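# Fit the right driver bit into a screw head, store the rest

## Task

Find the driver bit whose tip matches the head of the fastener sitting down the hole in the block, and set it into that head so it stays seated by itself; put every other bit back in the holder; then release everything. Anything still propped up only by the robot does not count, and any object the robot is touching at the end must not settle downward by more than about a fingernail's thickness once released.

## Robot and tools

Robot: two six-joint arms, left_arm and right_arm, each ending in a parallel gripper with a wrist camera. Fixed cameras are cam_high and cam_low; wrist cameras are cam_left_wrist and cam_right_wrist. All images are 672x504 pixels.

World frame: origin on the table surface midway between the arms, +z up, +x pointing out across the table, left_arm mounted on the +y side. The names left and right do not correspond to sides of any picture. Positions are in metres; orientations are quaternions in w,x,y,z order. The gripper's fingers extend along its own +z and close along its own y. The reported end_effector_position is the spot between the pads when closed; closed fingertips reach about 33 mm past it, fully open ones about 9 mm. Closing pushes the tips roughly 24 mm further out, so keep that clearance above surfaces. Reported hand positions can be off, more so at long reach.

Tool execute_actions takes "actions": a list holding at most one item, or empty. An empty list just returns the current state. An item with "rows" (1 to 15 rows) and optional "steps" (1 to 15, default 15) is a motion; each step lasts 1/30 s, each row is used for one step, and the final row repeats if rows run out. An item with only "steps" (up to 300) is a wait, measured from the previous result and including your reply time. Optional "pictures" (true/false) controls whether camera images come back; by default they do.

Each row is one flat list of 18 numbers covering both arms, even if only one moves: left_arm's six joint targets, then its gripper position, force_limit, speed; then the same nine for right_arm. Joint numbers are absolute target angles in radians, in the same order as the Joint positions line: waist (-3.491 to 3.491), shoulder (-3.140 to 3.140), elbow (-1.187 to 4.328), forearm roll (-3.316 to 3.316), wrist pitch (-3.140 to 3.140), wrist roll (-3.927 to 3.927). A target more than 0.010 rad beyond a range end, and further out than the current angle, gets the whole call refused, sending nothing. True ends may differ by 0.010 rad; overshooting ones are clipped and the result reports "joint sent to its limit" (possibly about an earlier motion). Absence of that line proves nothing.

Gripper numbers are each in [-1, 1] and absolute, not offsets. position: +1 fully open (140 mm), about -0.8 is pads touching, -1 closes until blocked. force_limit: squeeze strength, roughly 14 N at -1, 60 N at 0, 107 N at +1. speed: roughly 30 mm/s at -1, 140 at 0, 250 at +1. To keep a gripper unchanged, resend its previous three values; a 0 is a real command. To grip, send -1 and confirm object_status is 2. Status codes: 0 moving, 1 blocked while opening, 2 blocked while closing, 3 reached target or pads met (thin items may still be held). To raise grip force while status is 2, change force_limit and nudge position between -1 and -0.98. position_measured is in counts: 3 open, 230 pads touching, not linear.

Motion limits: joint targets slew at most 2.62 rad/s (waist, shoulder), 3.14 (elbow), 3.93 (wrist joints), with 0.5 s to accelerate, and joints of one arm finish together. Each step the sent target is kept within 0.805 rad (waist, shoulder), 0.966 (elbow), 1.21 (wrist joints) of the measured angle, and scaled back if it would move the gripper over 70 mm away. Arms keep heading to the last row while you think, until motion stalls or a step is HELD.

Result lines: a state line with each arm's gripper pose; Joint positions and Joint velocities per arm (rad, rad/s); object_status and position_measured; HELD marks steps where your row was not fully sent; "joint command not followed" means the clearance check altered joint targets; MOTOR HOT warns of overheating, and OVER-TEMPERATURE FAULT means that arm is braked until cool. Camera calibration (K, distortion, T_world_to_cam) is given per camera; updated values are listed when they change.

Tool zoom_image: "camera" (one of the four names) and "region" [x0, y0, x1, y1] in pixels of that camera's latest image, origin top-left, at most 504 by 504. Returns a closer view.

Tool finished_scene: "scene" (1 or 2) ends that scene permanently, grades it and starts the next one, reporting success. Answering without any tool call ends everything.

Avoid: dropping parts, knocking anything off the table, hard impacts or shoving, letting the arms collide or press on each other. Contact torque at a joint's load limit (waist, shoulder, elbow 144 N m; wrist joints 36 N m, held weight included) or any outside force of 150 N freezes that arm for 10 s, aborts the call and lets the arm yield. Held parts may occasionally be tugged, and loose ones pushed, by outside disturbances. Holding loads heats motors. Move smoothly and efficiently; faster completion is better.

Each tool is called after ">>>" as name(argument=value, ...), one argument or row to a line, values as JSON.

## Session

>>> execute_actions(
  actions=[],
)

Scene clock: 0.00 s of 5270.00 s.
left_arm: end_effector_position=(+0.2866, -0.1671, +0.1361) position_measured=3 object_status=3 end_effector_quat_wxyz=(-0.372, +0.460, -0.450, +0.669) | right_arm: end_effector_position=(+0.1594, -0.6217, +0.1590) position_measured=3 object_status=3 end_effector_quat_wxyz=(-0.268, -0.552, +0.754, +0.234)
Joint positions: left_arm=[-1.488  0.742 -0.142 -1.817 -1.594  2.758] | right_arm=[-0.625  0.243 -0.199  0.225 -1.823  0.087]
Joint velocities: left_arm=[ 0.     0.002 -0.     0.002 -0.    -0.   ] | right_arm=[ 0.001 -0.     0.    -0.     0.001 -0.   ]

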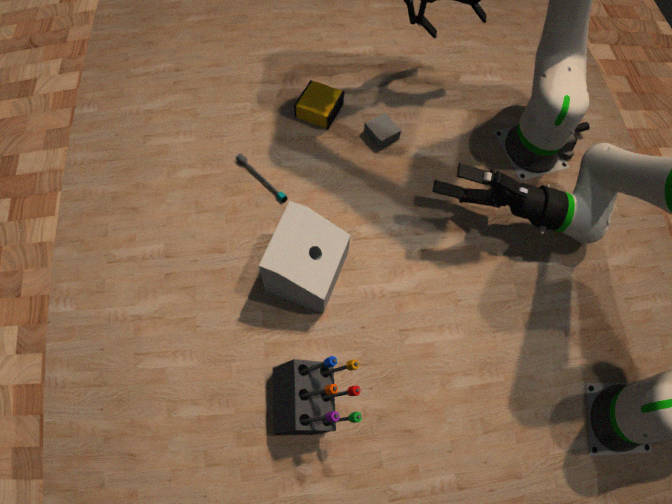

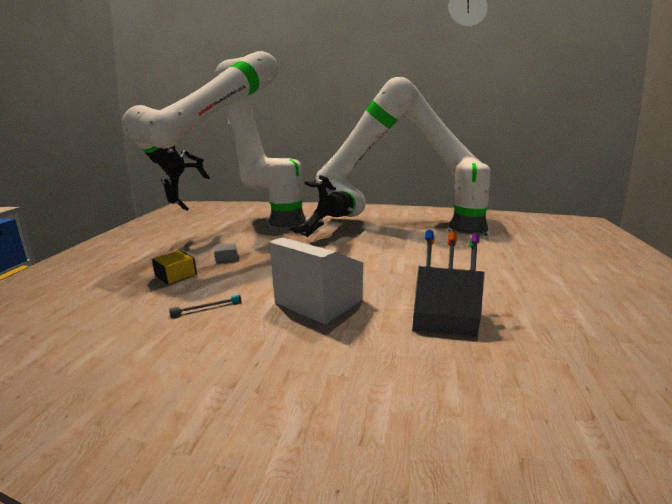

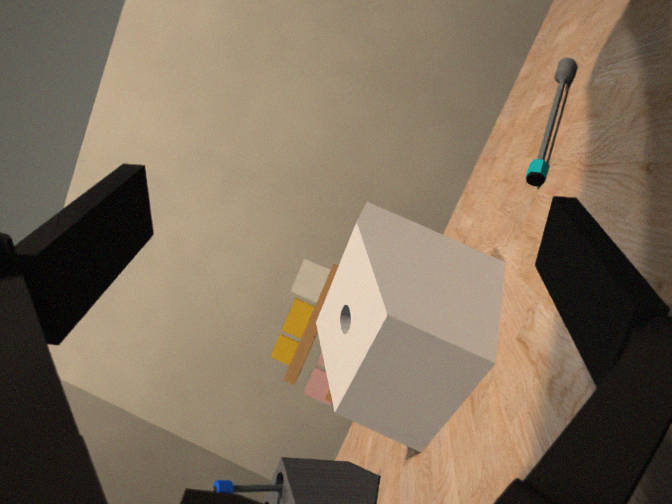

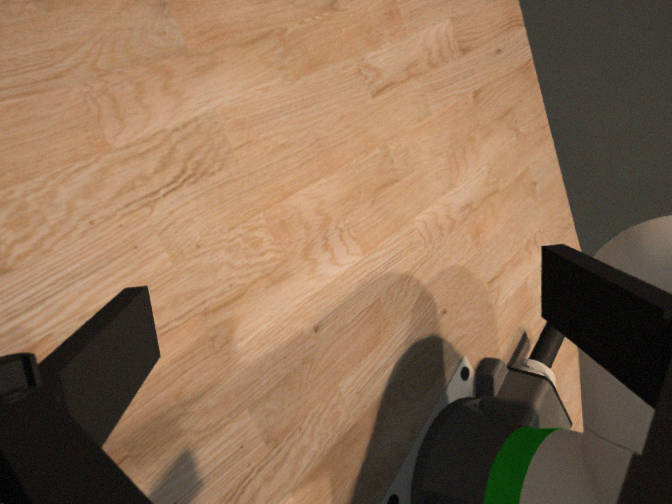

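>>> execute_actions(
  actions=[
    {"rows":[[-1.488,0.2,0.1,-1.817,-1.594,2.758,1,0,0,-0.625,0.243,-0.199,0.225,-1.823,0.087,1,0,0]]},
  ],
  pictures=false,
)

>>> execute_actions(
  actions=[
    {"steps":40},
  ],
  pictures=false,
)

>>> execute_actions(
  actions=[
    {"rows":[[-0.3,0.3,0.1,0,-1.371,0,1,0,0,-0.625,0.243,-0.199,0.225,-1.823,0.087,1,0,0]]},
  ],
  pictures=false,
)

>>> execute_actions(
  actions=[
    {"steps":90},
  ],
)

Scene clock: 3.10 s of 5270.00 s.
left_arm: end_effector_position=(+0.2844, -0.1919, +0.3219) position_measured=3 object_status=3 end_effector_quat_wxyz=(-0.264, +0.537, -0.314, +0.737) | right_arm: end_effector_position=(+0.1593, -0.6216, +0.1591) position_measured=3 object_status=3 end_effector_quat_wxyz=(-0.268, -0.552, +0.754, +0.234)
Joint positions: left_arm=[-1.488  0.464 -0.017 -1.817 -1.594  2.758] | right_arm=[-0.625  0.243 -0.199  0.225 -1.823  0.087]
Joint velocities: left_arm=[-0.    -0.663  0.295  0.    -0.     0.001] | right_arm=[-0.     0.     0.002 -0.     0.001  0.002]
Steps of this call (steps 1 to 78: nothing new was sent; steps 79 to 93: all 15 steps of this action). Readings (joint positions | what the end effector reports):
79: left_arm=[-1.488 0.742 -0.142 -1.817 -1.594 2.758] | right_arm=[-0.625 0.243 -0.199 0.225 -1.823 0.087] | left_arm position_measured=3 object_status=3 | right_arm position_measured=3 object_status=3
80: left_arm=[-1.488 0.739 -0.141 -1.817 -1.594 2.758] | right_arm=[-0.625 0.243 -0.199 0.225 -1.823 0.087] | left_arm position_measured=3 object_status=3 | right_arm position_measured=3 object_status=3
82: left_arm=[-1.488 0.715 -0.130 -1.817 -1.594 2.758] | right_arm=[-0.625 0.243 -0.199 0.225 -1.823 0.087] | left_arm position_measured=3 object_status=3 | right_arm position_measured=3 object_status=3
86: left_arm=[-1.488 0.623 -0.088 -1.817 -1.594 2.758] | right_arm=[-0.625 0.243 -0.199 0.225 -1.823 0.087] | left_arm position_measured=3 object_status=3 | right_arm position_measured=3 object_status=3
93: the state above

Scene clock: 4.43 s of 5270.00 s.
left_arm: end_effector_position=(+0.2880, -0.1500, +0.5057) position_measured=3 object_status=3 end_effector_quat_wxyz=(-0.153, +0.590, -0.173, +0.774) | right_arm: end_effector_position=(+0.1593, -0.6216, +0.1591) position_measured=3 object_status=3 end_effector_quat_wxyz=(-0.268, -0.552, +0.754, +0.234)
Joint positions: left_arm=[-1.488  0.2    0.1   -1.817 -1.594  2.758] | right_arm=[-0.625  0.243 -0.199  0.225 -1.823  0.087]
Joint velocities: left_arm=[ 0.     0.001  0.     0.001 -0.     0.   ] | right_arm=[-0.001 -0.    -0.     0.001  0.001  0.   ]
Steps of this call (steps 1 to 30: the robot went on to your last target; steps 31 to 40: nothing new was sent). Readings (joint positions | what the end effector reports):
1: left_arm=[-1.488 0.441 -0.007 -1.817 -1.594 2.758] | right_arm=[-0.625 0.243 -0.199 0.225 -1.823 0.087] | left_arm position_measured=3 object_status=3 | right_arm position_measured=3 object_status=3
2: left_arm=[-1.488 0.419 0.002 -1.817 -1.594 2.758] | right_arm=[-0.625 0.243 -0.199 0.225 -1.823 0.087] | left_arm position_measured=3 object_status=3 | right_arm position_measured=3 object_status=3
4: left_arm=[-1.488 0.374 0.022 -1.817 -1.594 2.758] | right_arm=[-0.625 0.243 -0.199 0.225 -1.823 0.087] | left_arm position_measured=3 object_status=3 | right_arm position_measured=3 object_status=3
8: left_arm=[-1.488 0.286 0.061 -1.817 -1.594 2.758] | right_arm=[-0.625 0.243 -0.199 0.225 -1.823 0.087] | left_arm position_measured=3 object_status=3 | right_arm position_measured=3 object_status=3
40: the state above
All arms were judged still, so your last target was given up. Only a new action makes them travel on or press farther. Fingers that are still opening or closing keep moving.

Scene clock: 4.93 s of 5270.00 s.
left_arm: end_effector_position=(+0.3748, -0.0631, +0.3417) position_measured=3 object_status=3 end_effector_quat_wxyz=(-0.332, +0.710, -0.282, +0.553) | right_arm: end_effector_position=(+0.1593, -0.6216, +0.1591) position_measured=3 object_status=3 end_effector_quat_wxyz=(-0.268, -0.552, +0.754, +0.234)
Joint positions: left_arm=[-1.214  0.23   0.1   -1.407 -1.527  2.347] | right_arm=[-0.625  0.243 -0.199  0.225 -1.823  0.087]
Joint velocities: left_arm=[ 0.715  0.066 -0.     1.067  0.147 -1.067] | right_arm=[ 0.     0.     0.    -0.    -0.     0.001]
Steps of this call (steps 1 to 15: all 15 steps of this action). Readings (joint positions | what the end effector reports):
1: left_arm=[-1.488 0.200 0.100 -1.817 -1.594 2.758] | right_arm=[-0.625 0.243 -0.199 0.225 -1.823 0.087] | left_arm position_measured=3 object_status=3 | right_arm position_measured=3 object_status=3
2: left_arm=[-1.485 0.200 0.100 -1.813 -1.593 2.753] | right_arm=[-0.625 0.243 -0.199 0.225 -1.823 0.087] | left_arm position_measured=3 object_status=3 | right_arm position_measured=3 object_status=3
4: left_arm=[-1.461 0.203 0.100 -1.776 -1.587 2.717] | right_arm=[-0.625 0.243 -0.199 0.225 -1.823 0.087] | left_arm position_measured=3 object_status=3 | right_arm position_measured=3 object_status=3
8: left_arm=[-1.374 0.214 0.100 -1.647 -1.564 2.587] | right_arm=[-0.625 0.243 -0.199 0.225 -1.823 0.087] | left_arm position_measured=3 object_status=3 | right_arm position_measured=3 object_status=3
15: the state above

Scene clock: 7.93 s of 5270.00 s.
left_arm: end_effector_position=(+0.3807, +0.0163, +0.1347) position_measured=3 object_status=3 end_effector_quat_wxyz=(-0.000, -0.522, +0.853, +0.000) | right_arm: end_effector_position=(+0.1593, -0.6216, +0.1591) position_measured=3 object_status=3 end_effector_quat_wxyz=(-0.268, -0.552, +0.754, +0.234)
Joint positions: left_arm=[-0.3    0.3    0.1    0.    -1.371 -0.   ] | right_arm=[-0.625  0.243 -0.199  0.225 -1.823  0.087]
Joint velocities: left_arm=[-0.    -0.     0.     0.    -0.001 -0.   ] | right_arm=[-0.     0.     0.001 -0.    -0.    -0.001]
Steps of this call (steps 1 to 60: the robot went on to your last target; steps 61 to 90: nothing new was sent). Readings (joint positions | what the end effector reports):
1: left_arm=[-1.190 0.232 0.100 -1.370 -1.522 2.311] | right_arm=[-0.625 0.243 -0.199 0.225 -1.823 0.087] | left_arm position_measured=3 object_status=3 | right_arm position_measured=3 object_status=3
2: left_arm=[-1.165 0.234 0.100 -1.332 -1.518 2.273] | right_arm=[-0.625 0.243 -0.199 0.225 -1.823 0.087] | left_arm position_measured=3 object_status=3 | right_arm position_measured=3 object_status=3
4: left_arm=[-1.113 0.239 0.100 -1.255 -1.508 2.195] | right_arm=[-0.625 0.243 -0.199 0.225 -1.823 0.087] | left_arm position_measured=3 object_status=3 | right_arm position_measured=3 object_status=3
8: left_arm=[-1.001 0.247 0.100 -1.084 -1.489 2.024] | right_arm=[-0.625 0.243 -0.199 0.225 -1.823 0.087] | left_arm position_measured=3 object_status=3 | right_arm position_measured=3 object_status=3
90: the state above
All arms were judged still, so your last target was given up. Only a new action makes them travel on or press farther. Fingers that are still opening or closing keep moving.
camera_calibration (this result's frames):
cam_left_wrist: T_world_to_cam=[[-0.904097, 0.425171, -0.0428726, 0.338752], [0.35755, 0.807595, 0.468986, -0.220366], [0.234023, 0.40868, -0.882164, 0.195131], [0, 0, 0, 1]] pos_world=[0.339391, -0.0458074, 0.290009]
cam_right_wrist: T_world_to_cam=[[-0.648555, 0.371331, 0.664447, 0.239808], [0.471426, 0.881311, -0.0323762, 0.493475], [-0.597607, 0.29224, -0.746634, 0.577496], [0, 0, 0, 1]] pos_world=[0.268007, -0.692721, 0.287816]

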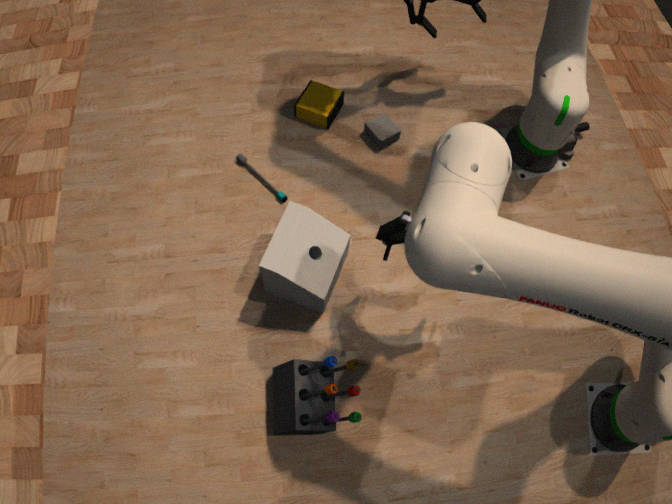

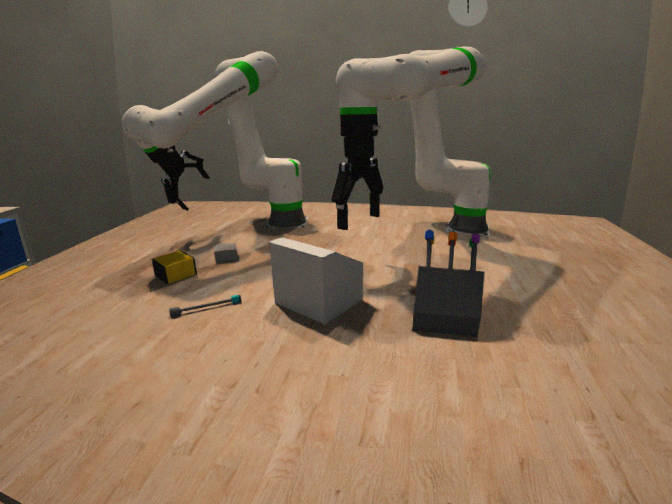

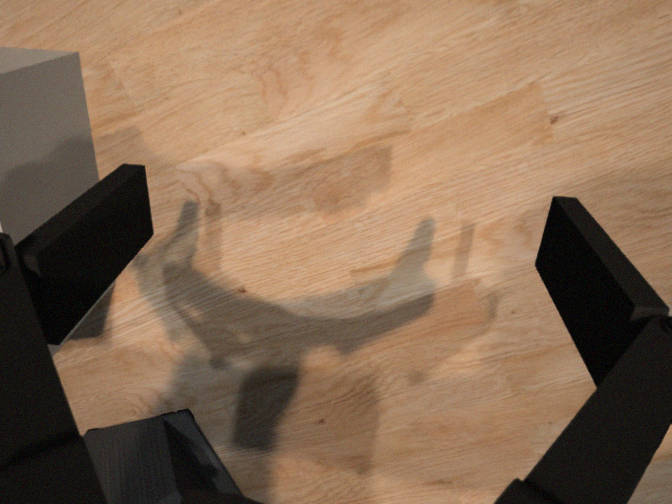

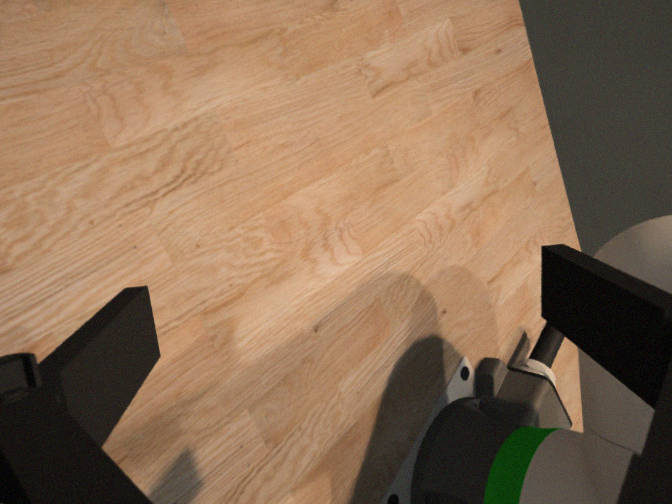

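>>> zoom_image(
  camera="cam_high",
  region=[220,140,380,320],
)

>>> zoom_image(
  camera="cam_high",
  region=[250,340,380,450],
)

>>> zoom_image(
  camera="cam_low",
  region=[150,220,510,350],
)

Region (220, 140, 380, 320) of cam_high's 672x504 image, scaled by 2.800, with more detail than that image has.

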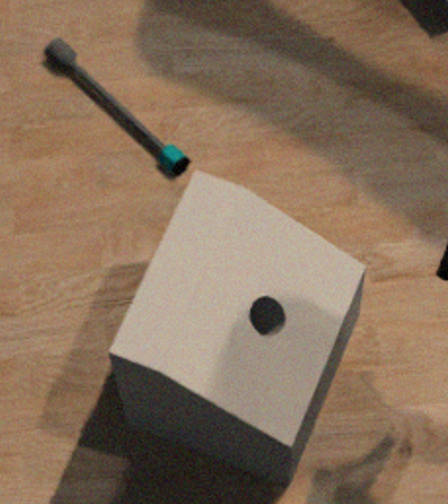

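Region (250, 340, 380, 450) of cam_high's 672x504 image, scaled by 3.877, with more detail than that image has; it fills the top 426 rows of this view, and the rest is white.

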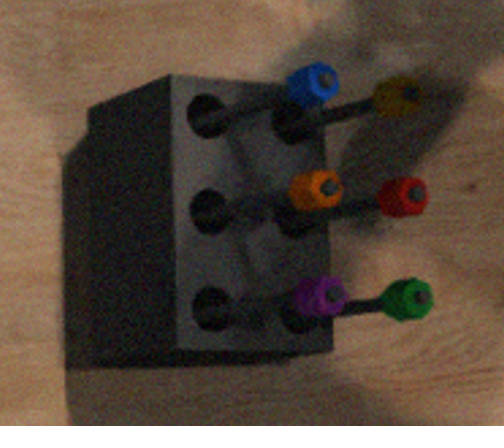

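Region (150, 220, 510, 350) of cam_low's 672x504 image, scaled by 1.400, with more detail than that image has; it fills the top 182 rows of this view, and the rest is white.

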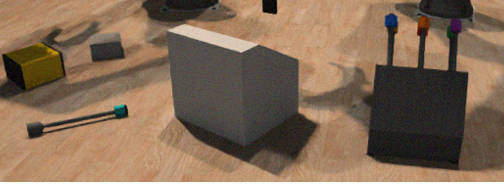

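>>> execute_actions(
  actions=[
    {"rows":[[-0.3,0.3,0.5,0,-1.6,1.0,1,0,0,-0.625,0.243,-0.199,0.225,-1.823,0.087,1,0,0]]},
  ],
  pictures=false,
)

>>> execute_actions(
  actions=[
    {"rows":[[-0.2077,0.7915,1.035,0,-1.814,1.571,1,0,0,-0.625,0.243,-0.199,0.225,-1.823,0.087,1,0,0]]},
  ],
  pictures=false,
)

>>> execute_actions(
  actions=[
    {"steps":45},
  ],
)

Scene clock: 11.43 s of 5270.00 s.
left_arm: end_effector_position=(+0.4229, -0.0053, +0.2484) position_measured=3 object_status=3 end_effector_quat_wxyz=(-0.012, +0.766, -0.640, +0.054) | right_arm: end_effector_position=(+0.1593, -0.6216, +0.1591) position_measured=3 object_status=3 end_effector_quat_wxyz=(-0.268, -0.552, +0.754, +0.234)
Joint positions: left_arm=[-0.3    0.3    0.361  0.    -1.52   0.652] | right_arm=[-0.625  0.243 -0.199  0.225 -1.823  0.087]
Joint velocities: left_arm=[-0.    -0.001  0.736  0.001 -0.42   1.831] | right_arm=[ 0.    -0.     0.002 -0.001 -0.001  0.   ]
Steps of this call (steps 1 to 90: nothing new was sent; steps 91 to 105: all 15 steps of this action). Readings (joint positions | what the end effector reports):
91: left_arm=[-0.300 0.300 0.100 0.000 -1.371 0.000] | right_arm=[-0.625 0.243 -0.199 0.225 -1.823 0.087] | left_arm position_measured=3 object_status=3 | right_arm position_measured=3 object_status=3
92: left_arm=[-0.300 0.300 0.102 0.000 -1.372 0.005] | right_arm=[-0.625 0.243 -0.199 0.225 -1.823 0.087] | left_arm position_measured=3 object_status=3 | right_arm position_measured=3 object_status=3
94: left_arm=[-0.300 0.300 0.116 -0.000 -1.380 0.041] | right_arm=[-0.625 0.243 -0.199 0.225 -1.823 0.087] | left_arm position_measured=3 object_status=3 | right_arm position_measured=3 object_status=3
98: left_arm=[-0.300 0.300 0.187 0.000 -1.420 0.217] | right_arm=[-0.625 0.243 -0.199 0.225 -1.823 0.087] | left_arm position_measured=3 object_status=3 | right_arm position_measured=3 object_status=3
105: the state above

Scene clock: 11.93 s of 5270.00 s.
left_arm: end_effector_position=(+0.5431, -0.0100, +0.2478) position_measured=3 object_status=3 end_effector_quat_wxyz=(+0.003, +0.963, -0.268, +0.021) | right_arm: end_effector_position=(+0.1593, -0.6216, +0.1591) position_measured=3 object_status=3 end_effector_quat_wxyz=(-0.268, -0.552, +0.754, +0.234)
Joint positions: left_arm=[-0.227  0.683  0.92   0.    -1.766  1.428] | right_arm=[-0.625  0.243 -0.199  0.225 -1.823  0.087]
Joint velocities: left_arm=[ 0.179  0.991  1.043  0.    -0.431  1.289] | right_arm=[-0.    -0.    -0.001 -0.     0.001  0.001]
Steps of this call (steps 1 to 15: all 15 steps of this action). Readings (joint positions | what the end effector reports):
1: left_arm=[-0.300 0.300 0.386 0.000 -1.535 0.714] | right_arm=[-0.625 0.243 -0.199 0.225 -1.823 0.087] | left_arm position_measured=3 object_status=3 | right_arm position_measured=3 object_status=3
2: left_arm=[-0.299 0.302 0.414 0.000 -1.550 0.777] | right_arm=[-0.625 0.243 -0.199 0.225 -1.823 0.087] | left_arm position_measured=3 object_status=3 | right_arm position_measured=3 object_status=3
4: left_arm=[-0.295 0.320 0.488 0.000 -1.587 0.893] | right_arm=[-0.625 0.243 -0.199 0.225 -1.823 0.087] | left_arm position_measured=3 object_status=3 | right_arm position_measured=3 object_status=3
8: left_arm=[-0.273 0.426 0.651 0.000 -1.654 1.094] | right_arm=[-0.625 0.243 -0.199 0.225 -1.823 0.087] | left_arm position_measured=3 object_status=3 | right_arm position_measured=3 object_status=3
15: the state above

Scene clock: 13.43 s of 5270.00 s.
left_arm: end_effector_position=(+0.5670, -0.0050, +0.2203) position_measured=3 object_status=3 end_effector_quat_wxyz=(+0.000, +0.982, -0.189, +0.000) | right_arm: end_effector_position=(+0.1593, -0.6216, +0.1591) position_measured=3 object_status=3 end_effector_quat_wxyz=(-0.268, -0.552, +0.754, +0.234)
Joint positions: left_arm=[-0.208  0.792  1.035 -0.    -1.814  1.571] | right_arm=[-0.625  0.243 -0.199  0.225 -1.823  0.087]
Joint velocities: left_arm=[ 0.     0.001 -0.    -0.001  0.001  0.   ] | right_arm=[-0.001  0.    -0.001 -0.     0.    -0.   ]
Steps of this call (steps 1 to 30: the robot went on to your last target; steps 31 to 45: nothing new was sent). Readings (joint positions | what the end effector reports):
1: left_arm=[-0.222 0.714 0.953 0.000 -1.780 1.469] | right_arm=[-0.625 0.243 -0.199 0.225 -1.823 0.087] | left_arm position_measured=3 object_status=3 | right_arm position_measured=3 object_status=3
2: left_arm=[-0.217 0.741 0.981 0.000 -1.791 1.504] | right_arm=[-0.625 0.243 -0.199 0.225 -1.823 0.087] | left_arm position_measured=3 object_status=3 | right_arm position_measured=3 object_status=3
4: left_arm=[-0.210 0.777 1.019 0.000 -1.808 1.552] | right_arm=[-0.625 0.243 -0.199 0.225 -1.823 0.087] | left_arm position_measured=3 object_status=3 | right_arm position_measured=3 object_status=3
8: left_arm=[-0.208 0.791 1.035 0.000 -1.814 1.571] | right_arm=[-0.625 0.243 -0.199 0.225 -1.823 0.087] | left_arm position_measured=3 object_status=3 | right_arm position_measured=3 object_status=3
45: the state above
All arms were judged still, so your last target was given up. Only a new action makes them travel on or press farther. Fingers that are still opening or closing keep moving.
camera_calibration (this result's frames):
cam_left_wrist: T_world_to_cam=[[-0.339824, -0.939502, -0.0430853, 0.19324], [-0.837348, 0.28138, 0.468694, 0.364958], [-0.428215, 0.195351, -0.882309, 0.610146], [0, 0, 0, 1]] pos_world=[0.632538, -0.0403354, 0.37561]
cam_right_wrist: T_world_to_cam=[[-0.648555, 0.371331, 0.664447, 0.239808], [0.471426, 0.881311, -0.0323762, 0.493475], [-0.597607, 0.29224, -0.746634, 0.577496], [0, 0, 0, 1]] pos_world=[0.268007, -0.692721, 0.287816]

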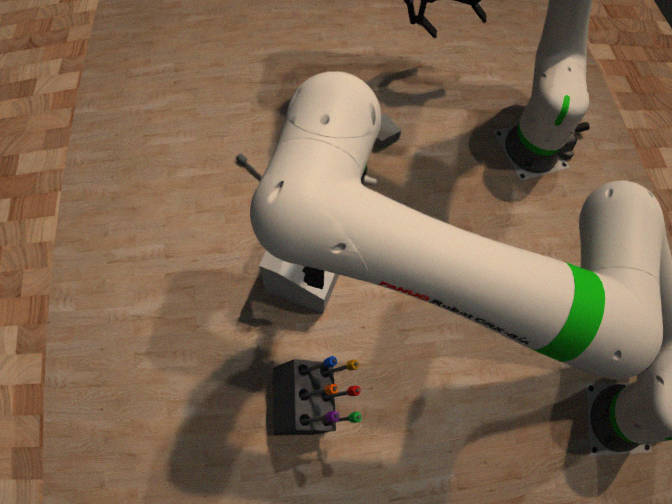

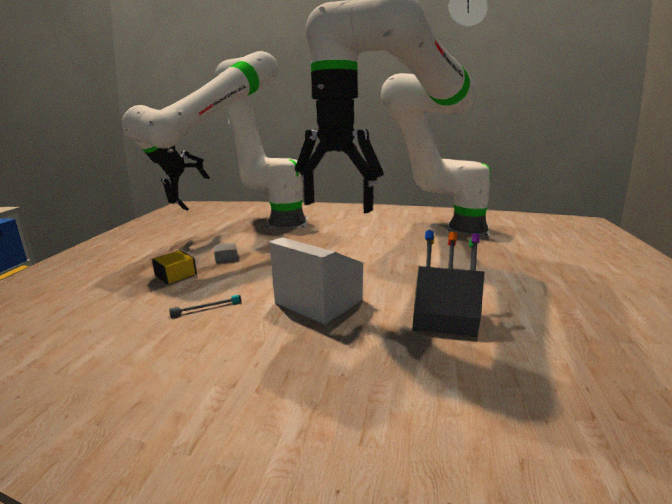

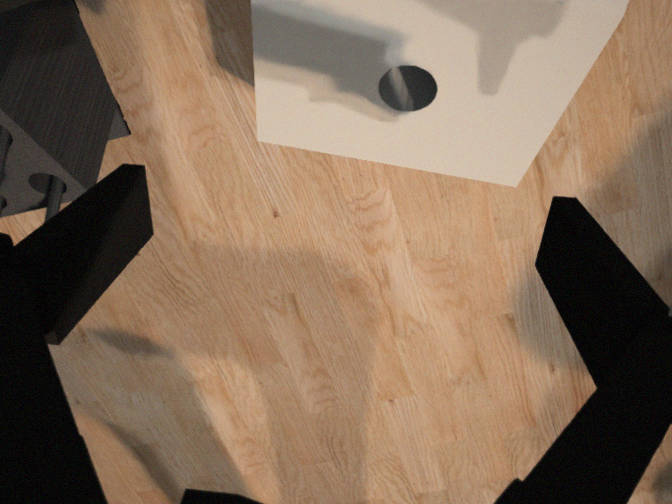

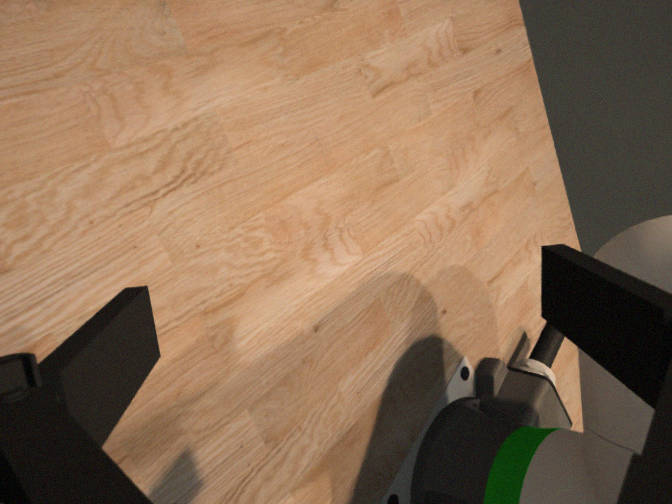

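>>> execute_actions(
  actions=[
    {"rows":[[-0.2077,0.7915,1.035,0,-1.814,-1.70,1,0,0,-0.625,0.243,-0.199,0.225,-1.823,0.087,1,0,0]]},
  ],
  pictures=false,
)

>>> execute_actions(
  actions=[
    {"steps":60},
  ],
)

Scene clock: 15.07 s of 5270.00 s.
left_arm: end_effector_position=(+0.5670, -0.0050, +0.2203) position_measured=3 object_status=3 end_effector_quat_wxyz=(-0.000, +0.814, -0.581, +0.000) | right_arm: end_effector_position=(+0.1593, -0.6216, +0.1591) position_measured=3 object_status=3 end_effector_quat_wxyz=(-0.268, -0.552, +0.754, +0.234)
Joint positions: left_arm=[-0.208  0.792  1.035 -0.    -1.814  0.711] | right_arm=[-0.625  0.243 -0.199  0.225 -1.823  0.087]
Joint velocities: left_arm=[ 0.     0.     0.     0.001  0.001 -3.599] | right_arm=[-0.001  0.    -0.002 -0.    -0.     0.001]
Steps of this call (steps 1 to 34: nothing new was sent; steps 35 to 49: all 15 steps of this action). Readings (joint positions | what the end effector reports):
35: left_arm=[-0.208 0.792 1.035 -0.000 -1.814 1.571] | right_arm=[-0.625 0.243 -0.199 0.225 -1.823 0.087] | left_arm position_measured=3 object_status=3 | right_arm position_measured=3 object_status=3
36: left_arm=[-0.208 0.792 1.035 -0.000 -1.814 1.566] | right_arm=[-0.625 0.243 -0.199 0.225 -1.823 0.087] | left_arm position_measured=3 object_status=3 | right_arm position_measured=3 object_status=3
38: left_arm=[-0.208 0.792 1.035 -0.000 -1.814 1.530] | right_arm=[-0.625 0.243 -0.199 0.225 -1.823 0.087] | left_arm position_measured=3 object_status=3 | right_arm position_measured=3 object_status=3
42: left_arm=[-0.208 0.792 1.035 -0.000 -1.814 1.354] | right_arm=[-0.625 0.243 -0.199 0.225 -1.823 0.087] | left_arm position_measured=3 object_status=3 | right_arm position_measured=3 object_status=3
49: the state above

Scene clock: 17.07 s of 5270.00 s.
left_arm: end_effector_position=(+0.5670, -0.0050, +0.2203) position_measured=3 object_status=3 end_effector_quat_wxyz=(+0.000, +0.252, +0.968, -0.000) | right_arm: end_effector_position=(+0.1593, -0.6216, +0.1591) position_measured=3 object_status=3 end_effector_quat_wxyz=(-0.268, -0.552, +0.754, +0.234)
Joint positions: left_arm=[-0.208  0.792  1.035 -0.    -1.814 -1.7  ] | right_arm=[-0.625  0.243 -0.199  0.225 -1.823  0.087]
Joint velocities: left_arm=[ 0.    -0.001 -0.    -0.001  0.     0.   ] | right_arm=[ 0.    -0.     0.002 -0.    -0.    -0.001]
Steps of this call (steps 1 to 45: the robot went on to your last target; steps 46 to 60: nothing new was sent). Readings (joint positions | what the end effector reports):
1: left_arm=[-0.208 0.792 1.035 -0.000 -1.814 0.587] | right_arm=[-0.625 0.243 -0.199 0.225 -1.823 0.087] | left_arm position_measured=3 object_status=3 | right_arm position_measured=3 object_status=3
2: left_arm=[-0.208 0.792 1.035 -0.000 -1.814 0.462] | right_arm=[-0.625 0.243 -0.199 0.225 -1.823 0.087] | left_arm position_measured=3 object_status=3 | right_arm position_measured=3 object_status=3
4: left_arm=[-0.208 0.792 1.035 -0.000 -1.814 0.212] | right_arm=[-0.625 0.243 -0.199 0.225 -1.823 0.087] | left_arm position_measured=3 object_status=3 | right_arm position_measured=3 object_status=3
8: left_arm=[-0.208 0.792 1.035 -0.000 -1.814 -0.286] | right_arm=[-0.625 0.243 -0.199 0.225 -1.823 0.087] | left_arm position_measured=3 object_status=3 | right_arm position_measured=3 object_status=3
60: the state above
All arms were judged still, so your last target was given up. Only a new action makes them travel on or press farther. Fingers that are still opening or closing keep moving.
camera_calibration (this result's frames):
cam_left_wrist: T_world_to_cam=[[0.458246, 0.887781, -0.0430674, -0.250169], [0.793776, -0.38696, 0.469236, -0.563267], [0.399914, -0.249211, -0.882022, 0.138336], [0, 0, 0, 1]] pos_world=[0.506423, 0.0386087, 0.375547]
cam_right_wrist: T_world_to_cam=[[-0.648555, 0.371331, 0.664447, 0.239808], [0.471426, 0.881311, -0.0323763, 0.493475], [-0.597607, 0.29224, -0.746634, 0.577496], [0, 0, 0, 1]] pos_world=[0.268007, -0.692721, 0.287816]

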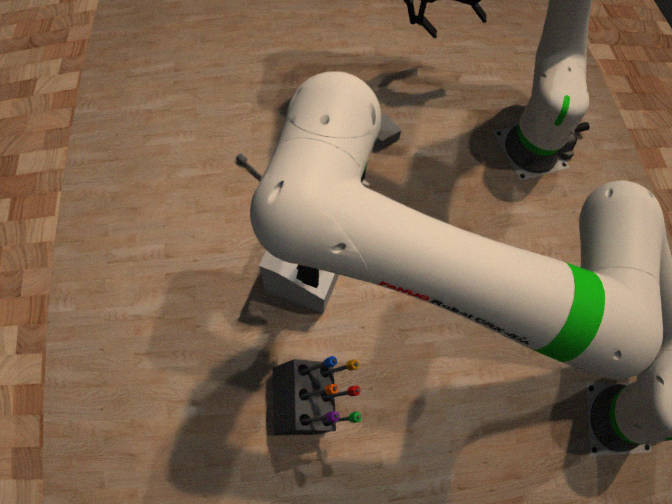

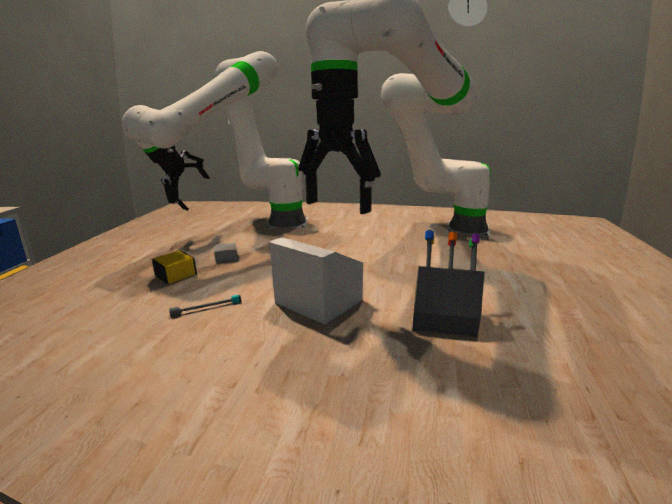

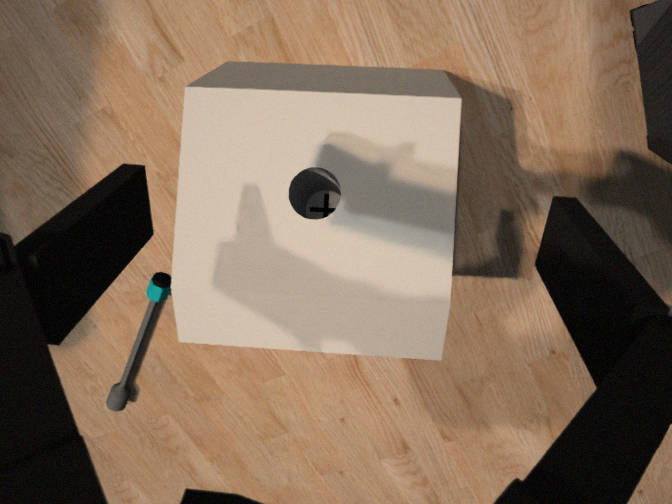

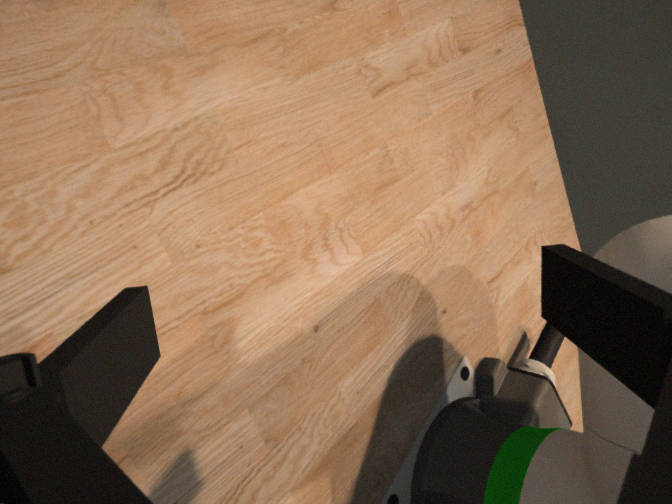

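>>> zoom_image(
  camera="cam_left_wrist",
  region=[265,150,365,240],
)

>>> zoom_image(
  camera="cam_left_wrist",
  region=[80,260,200,420],
)

Region (265, 150, 365, 240) of cam_left_wrist's 672x504 image, scaled by 5.040, with more detail than that image has; it fills the top 454 rows of this view, and the rest is white.

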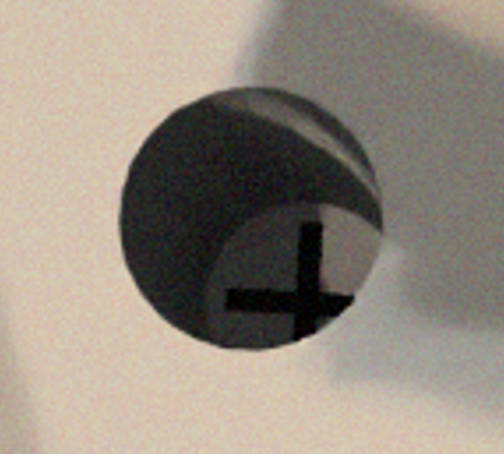

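Region (80, 260, 200, 420) of cam_left_wrist's 672x504 image, scaled by 3.150, with more detail than that image has; it fills the left 378 columns of this view, and the rest is white.

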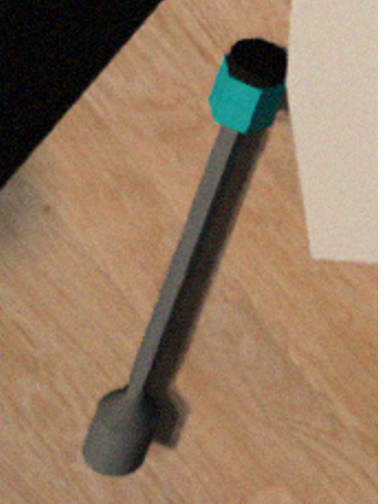

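>>> execute_actions(
  actions=[
    {"rows":[[0.139,0.358,0.434,0,-1.647,-1.5,1,0,0,-0.625,0.243,-0.199,0.225,-1.823,0.087,1,0,0]]},
  ],
  pictures=false,
)

>>> execute_actions(
  actions=[
    {"steps":40},
  ],
)

Scene clock: 20.73 s of 5270.00 s.
left_arm: end_effector_position=(+0.5545, +0.1572, +0.2443) position_measured=3 object_status=3 end_effector_quat_wxyz=(-0.000, +0.073, +0.997, +0.000) | right_arm: end_effector_position=(+0.1593, -0.6216, +0.1591) position_measured=3 object_status=3 end_effector_quat_wxyz=(-0.268, -0.552, +0.754, +0.234)
Joint positions: left_arm=[ 0.023  0.504  0.636 -0.    -1.703 -1.567] | right_arm=[-0.625  0.243 -0.199  0.225 -1.823  0.087]
Joint velocities: left_arm=[ 0.595 -0.745 -1.031  0.     0.285  0.342] | right_arm=[ 0.001 -0.    -0.001 -0.001  0.     0.001]
Steps of this call (steps 1 to 90: nothing new was sent; then 0.17 s passed at rest; steps 91 to 105: all 15 steps of this action). Readings (joint positions | what the end effector reports):
91: left_arm=[-0.208 0.791 1.035 -0.000 -1.814 -1.700] | right_arm=[-0.625 0.243 -0.199 0.225 -1.823 0.087] | left_arm position_measured=3 object_status=3 | right_arm position_measured=3 object_status=3
92: left_arm=[-0.205 0.789 1.031 -0.000 -1.813 -1.699] | right_arm=[-0.625 0.243 -0.199 0.225 -1.823 0.087] | left_arm position_measured=3 object_status=3 | right_arm position_measured=3 object_status=3
94: left_arm=[-0.189 0.768 1.002 -0.000 -1.805 -1.689] | right_arm=[-0.625 0.243 -0.199 0.225 -1.823 0.087] | left_arm position_measured=3 object_status=3 | right_arm position_measured=3 object_status=3
98: left_arm=[-0.116 0.677 0.877 -0.000 -1.770 -1.647] | right_arm=[-0.625 0.243 -0.199 0.225 -1.823 0.087] | left_arm position_measured=3 object_status=3 | right_arm position_measured=3 object_status=3
105: the state above

Scene clock: 22.07 s of 5270.00 s.
left_arm: end_effector_position=(+0.5245, +0.2298, +0.2451) position_measured=3 object_status=3 end_effector_quat_wxyz=(-0.000, -0.019, +1.000, +0.000) | right_arm: end_effector_position=(+0.1593, -0.6216, +0.1591) position_measured=3 object_status=3 end_effector_quat_wxyz=(-0.268, -0.552, +0.754, +0.234)
Joint positions: left_arm=[ 0.139  0.358  0.434 -0.    -1.647 -1.5  ] | right_arm=[-0.625  0.243 -0.199  0.225 -1.823  0.087]
Joint velocities: left_arm=[-0.     0.001 -0.     0.     0.    -0.   ] | right_arm=[-0.     0.     0.    -0.    -0.     0.001]
Steps of this call (steps 1 to 30: the robot went on to your last target; steps 31 to 40: nothing new was sent). Readings (joint positions | what the end effector reports):
1: left_arm=[0.043 0.478 0.601 -0.000 -1.693 -1.555] | right_arm=[-0.625 0.243 -0.199 0.225 -1.823 0.087] | left_arm position_measured=3 object_status=3 | right_arm position_measured=3 object_status=3
2: left_arm=[0.063 0.453 0.566 -0.000 -1.684 -1.544] | right_arm=[-0.625 0.243 -0.199 0.225 -1.823 0.087] | left_arm position_measured=3 object_status=3 | right_arm position_measured=3 object_status=3
4: left_arm=[0.101 0.405 0.500 -0.000 -1.665 -1.522] | right_arm=[-0.625 0.243 -0.199 0.225 -1.823 0.087] | left_arm position_measured=3 object_status=3 | right_arm position_measured=3 object_status=3
8: left_arm=[0.138 0.359 0.435 -0.000 -1.647 -1.501] | right_arm=[-0.625 0.243 -0.199 0.225 -1.823 0.087] | left_arm position_measured=3 object_status=3 | right_arm position_measured=3 object_status=3
40: the state above
All arms were judged still, so your last target was given up. Only a new action makes them travel on or press farther. Fingers that are still opening or closing keep moving.
camera_calibration (this result's frames):
cam_left_wrist: T_world_to_cam=[[-0.0700999, 0.99661, -0.0430551, -0.185976], [0.879474, 0.082114, 0.468811, -0.602982], [0.470757, -0.00500224, -0.882249, 0.142527], [0, 0, 0, 1]] pos_world=[0.450174, 0.235571, 0.400421]
cam_right_wrist: T_world_to_cam=[[-0.648555, 0.371331, 0.664447, 0.239808], [0.471426, 0.881311, -0.0323765, 0.493475], [-0.597607, 0.29224, -0.746634, 0.577496], [0, 0, 0, 1]] pos_world=[0.268007, -0.692721, 0.287816]

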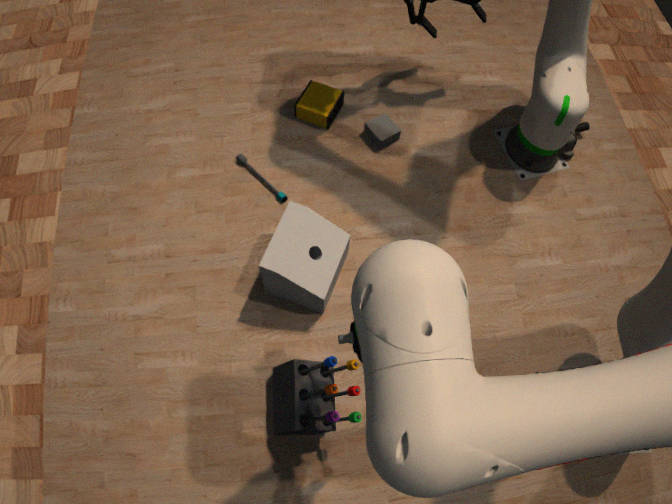

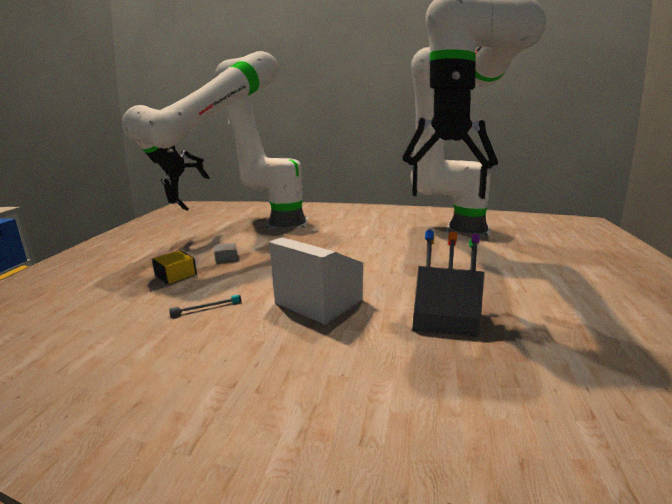

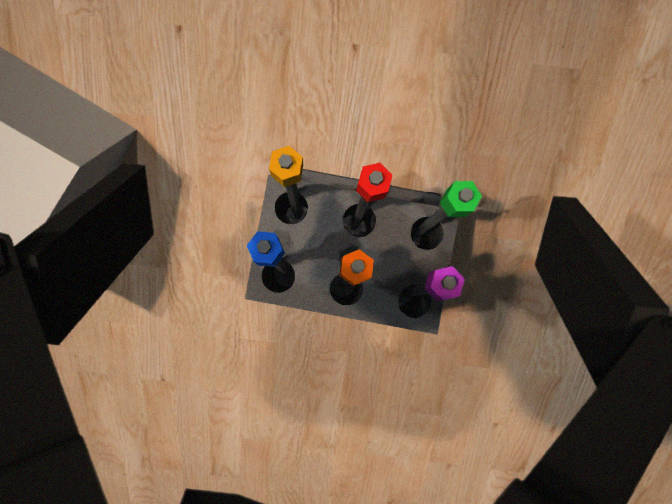

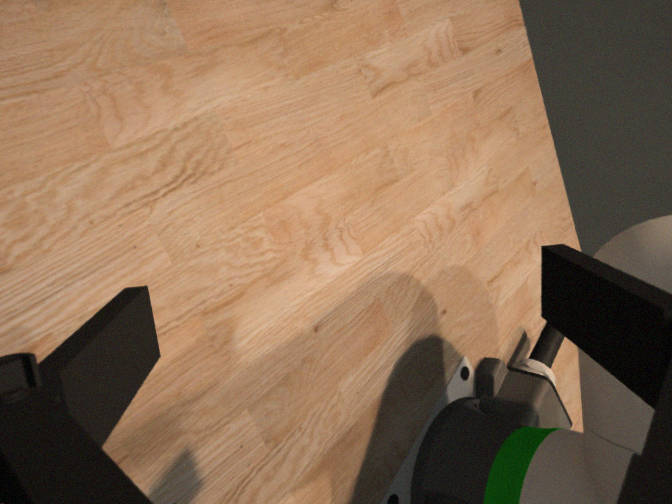

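>>> zoom_image(
  camera="cam_left_wrist",
  region=[230,140,500,340],
)

Region (230, 140, 500, 340) of cam_left_wrist's 672x504 image, scaled by 1.867, with more detail than that image has; it fills the top 373 rows of this view, and the rest is white.

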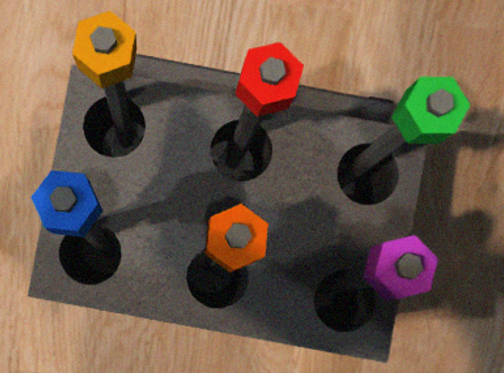

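>>> execute_actions(
  actions=[
    {"rows":[[0.163,-0.2995,-0.4466,0,-0.7637,-1.65,-0.3,0,0,-0.625,0.243,-0.199,0.225,-1.823,0.087,1,0,0]]},
  ],
  pictures=false,
)

>>> execute_actions(
  actions=[
    {"steps":40},
  ],
)

Scene clock: 28.23 s of 5270.00 s.
left_arm: end_effector_position=(+0.4991, +0.2400, +0.2390) position_measured=106 object_status=0 end_effector_quat_wxyz=(+0.234, +0.026, +0.972, +0.002) | right_arm: end_effector_position=(+0.1593, -0.6216, +0.1591) position_measured=3 object_status=3 end_effector_quat_wxyz=(-0.268, -0.552, +0.754, +0.234)
Joint positions: left_arm=[ 0.156 -0.114 -0.197  0.    -1.014 -1.607] | right_arm=[-0.625  0.243 -0.199  0.225 -1.823  0.087]
Joint velocities: left_arm=[ 0.048 -1.3   -1.738  0.     1.738 -0.294] | right_arm=[-0.     0.     0.     0.     0.    -0.001]
Steps of this call (steps 1 to 90: nothing new was sent; then 2.67 s passed at rest; steps 91 to 105: all 15 steps of this action). Readings (joint positions | what the end effector reports):
91: left_arm=[0.139 0.358 0.434 -0.000 -1.647 -1.500] | right_arm=[-0.625 0.243 -0.199 0.225 -1.823 0.087] | left_arm position_measured=3 object_status=0 | right_arm position_measured=3 object_status=3
92: left_arm=[0.139 0.355 0.430 -0.000 -1.643 -1.500] | right_arm=[-0.625 0.243 -0.199 0.225 -1.823 0.087] | left_arm position_measured=7 object_status=0 | right_arm position_measured=3 object_status=3
94: left_arm=[0.140 0.334 0.401 -0.000 -1.614 -1.505] | right_arm=[-0.625 0.243 -0.199 0.225 -1.823 0.087] | left_arm position_measured=22 object_status=0 | right_arm position_measured=3 object_status=3
98: left_arm=[0.144 0.229 0.261 -0.000 -1.473 -1.530] | right_arm=[-0.625 0.243 -0.199 0.225 -1.823 0.087] | left_arm position_measured=53 object_status=0 | right_arm position_measured=3 object_status=3
105: the state above

Scene clock: 29.57 s of 5270.00 s.
left_arm: end_effector_position=(+0.4785, +0.2440, +0.2321) position_measured=167 object_status=3 end_effector_quat_wxyz=(+0.324, +0.042, +0.945, +0.011) | right_arm: end_effector_position=(+0.1593, -0.6216, +0.1591) position_measured=3 object_status=3 end_effector_quat_wxyz=(-0.268, -0.552, +0.754, +0.234)
Joint positions: left_arm=[ 0.163 -0.3   -0.447  0.    -0.764 -1.65 ] | right_arm=[-0.625  0.243 -0.199  0.225 -1.823  0.087]
Joint velocities: left_arm=[-0.     0.001  0.    -0.001  0.    -0.   ] | right_arm=[-0.001 -0.    -0.001  0.     0.     0.002]
Steps of this call (steps 1 to 30: the robot went on to your last target; steps 31 to 40: nothing new was sent). Readings (joint positions | what the end effector reports):
1: left_arm=[0.158 -0.155 -0.253 0.000 -0.958 -1.617] | right_arm=[-0.625 0.243 -0.199 0.225 -1.823 0.087] | left_arm position_measured=113 object_status=0 | right_arm position_measured=3 object_status=3
2: left_arm=[0.159 -0.191 -0.301 0.000 -0.910 -1.625] | right_arm=[-0.625 0.243 -0.199 0.225 -1.823 0.087] | left_arm position_measured=121 object_status=0 | right_arm position_measured=3 object_status=3
4: left_arm=[0.161 -0.247 -0.377 0.000 -0.834 -1.638] | right_arm=[-0.625 0.243 -0.199 0.225 -1.823 0.087] | left_arm position_measured=136 object_status=0 | right_arm position_measured=3 object_status=3
8: left_arm=[0.163 -0.298 -0.445 0.000 -0.765 -1.650] | right_arm=[-0.625 0.243 -0.199 0.225 -1.823 0.087] | left_arm position_measured=165 object_status=0 | right_arm position_measured=3 object_status=3
40: the state above
All arms were judged still, so your last target was given up. Only a new action makes them travel on or press farther. Fingers that are still opening or closing keep moving.
camera_calibration (this result's frames):
cam_left_wrist: T_world_to_cam=[[0.0724305, 0.997356, -0.00583814, -0.280874], [0.409792, -0.0244225, 0.911852, -0.409686], [0.909299, -0.0684383, -0.410478, -0.151144], [0, 0, 0, 1]] pos_world=[0.325665, 0.259782, 0.309892]
cam_right_wrist: T_world_to_cam=[[-0.648555, 0.371331, 0.664447, 0.239808], [0.471426, 0.881311, -0.0323763, 0.493475], [-0.597607, 0.29224, -0.746634, 0.577496], [0, 0, 0, 1]] pos_world=[0.268007, -0.692721, 0.287816]

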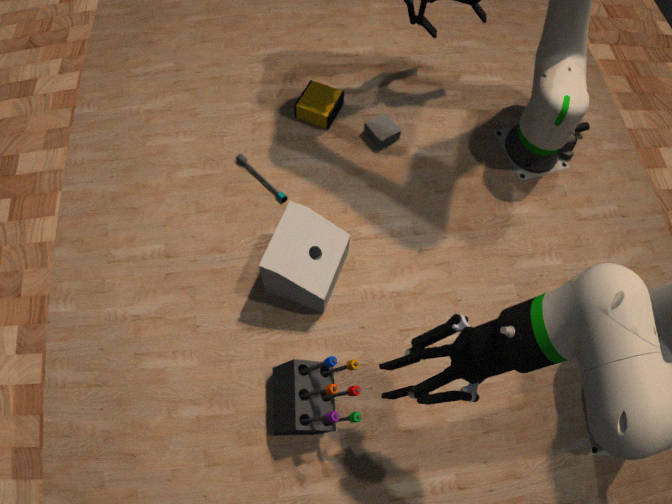

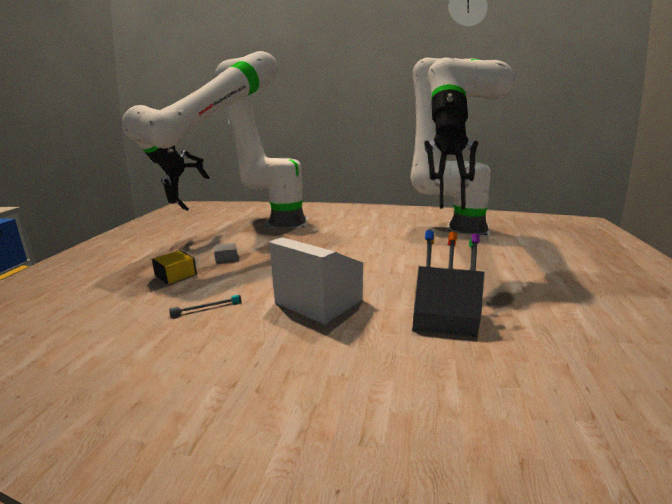

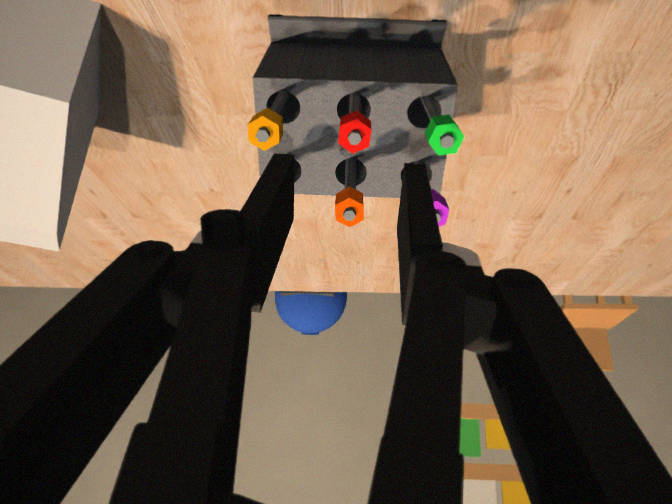

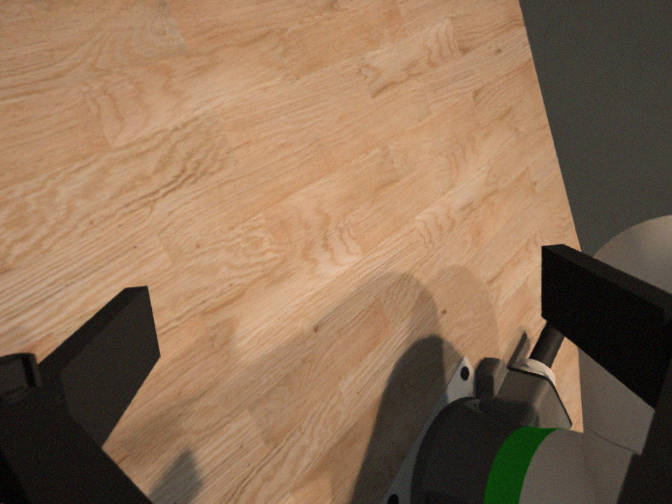

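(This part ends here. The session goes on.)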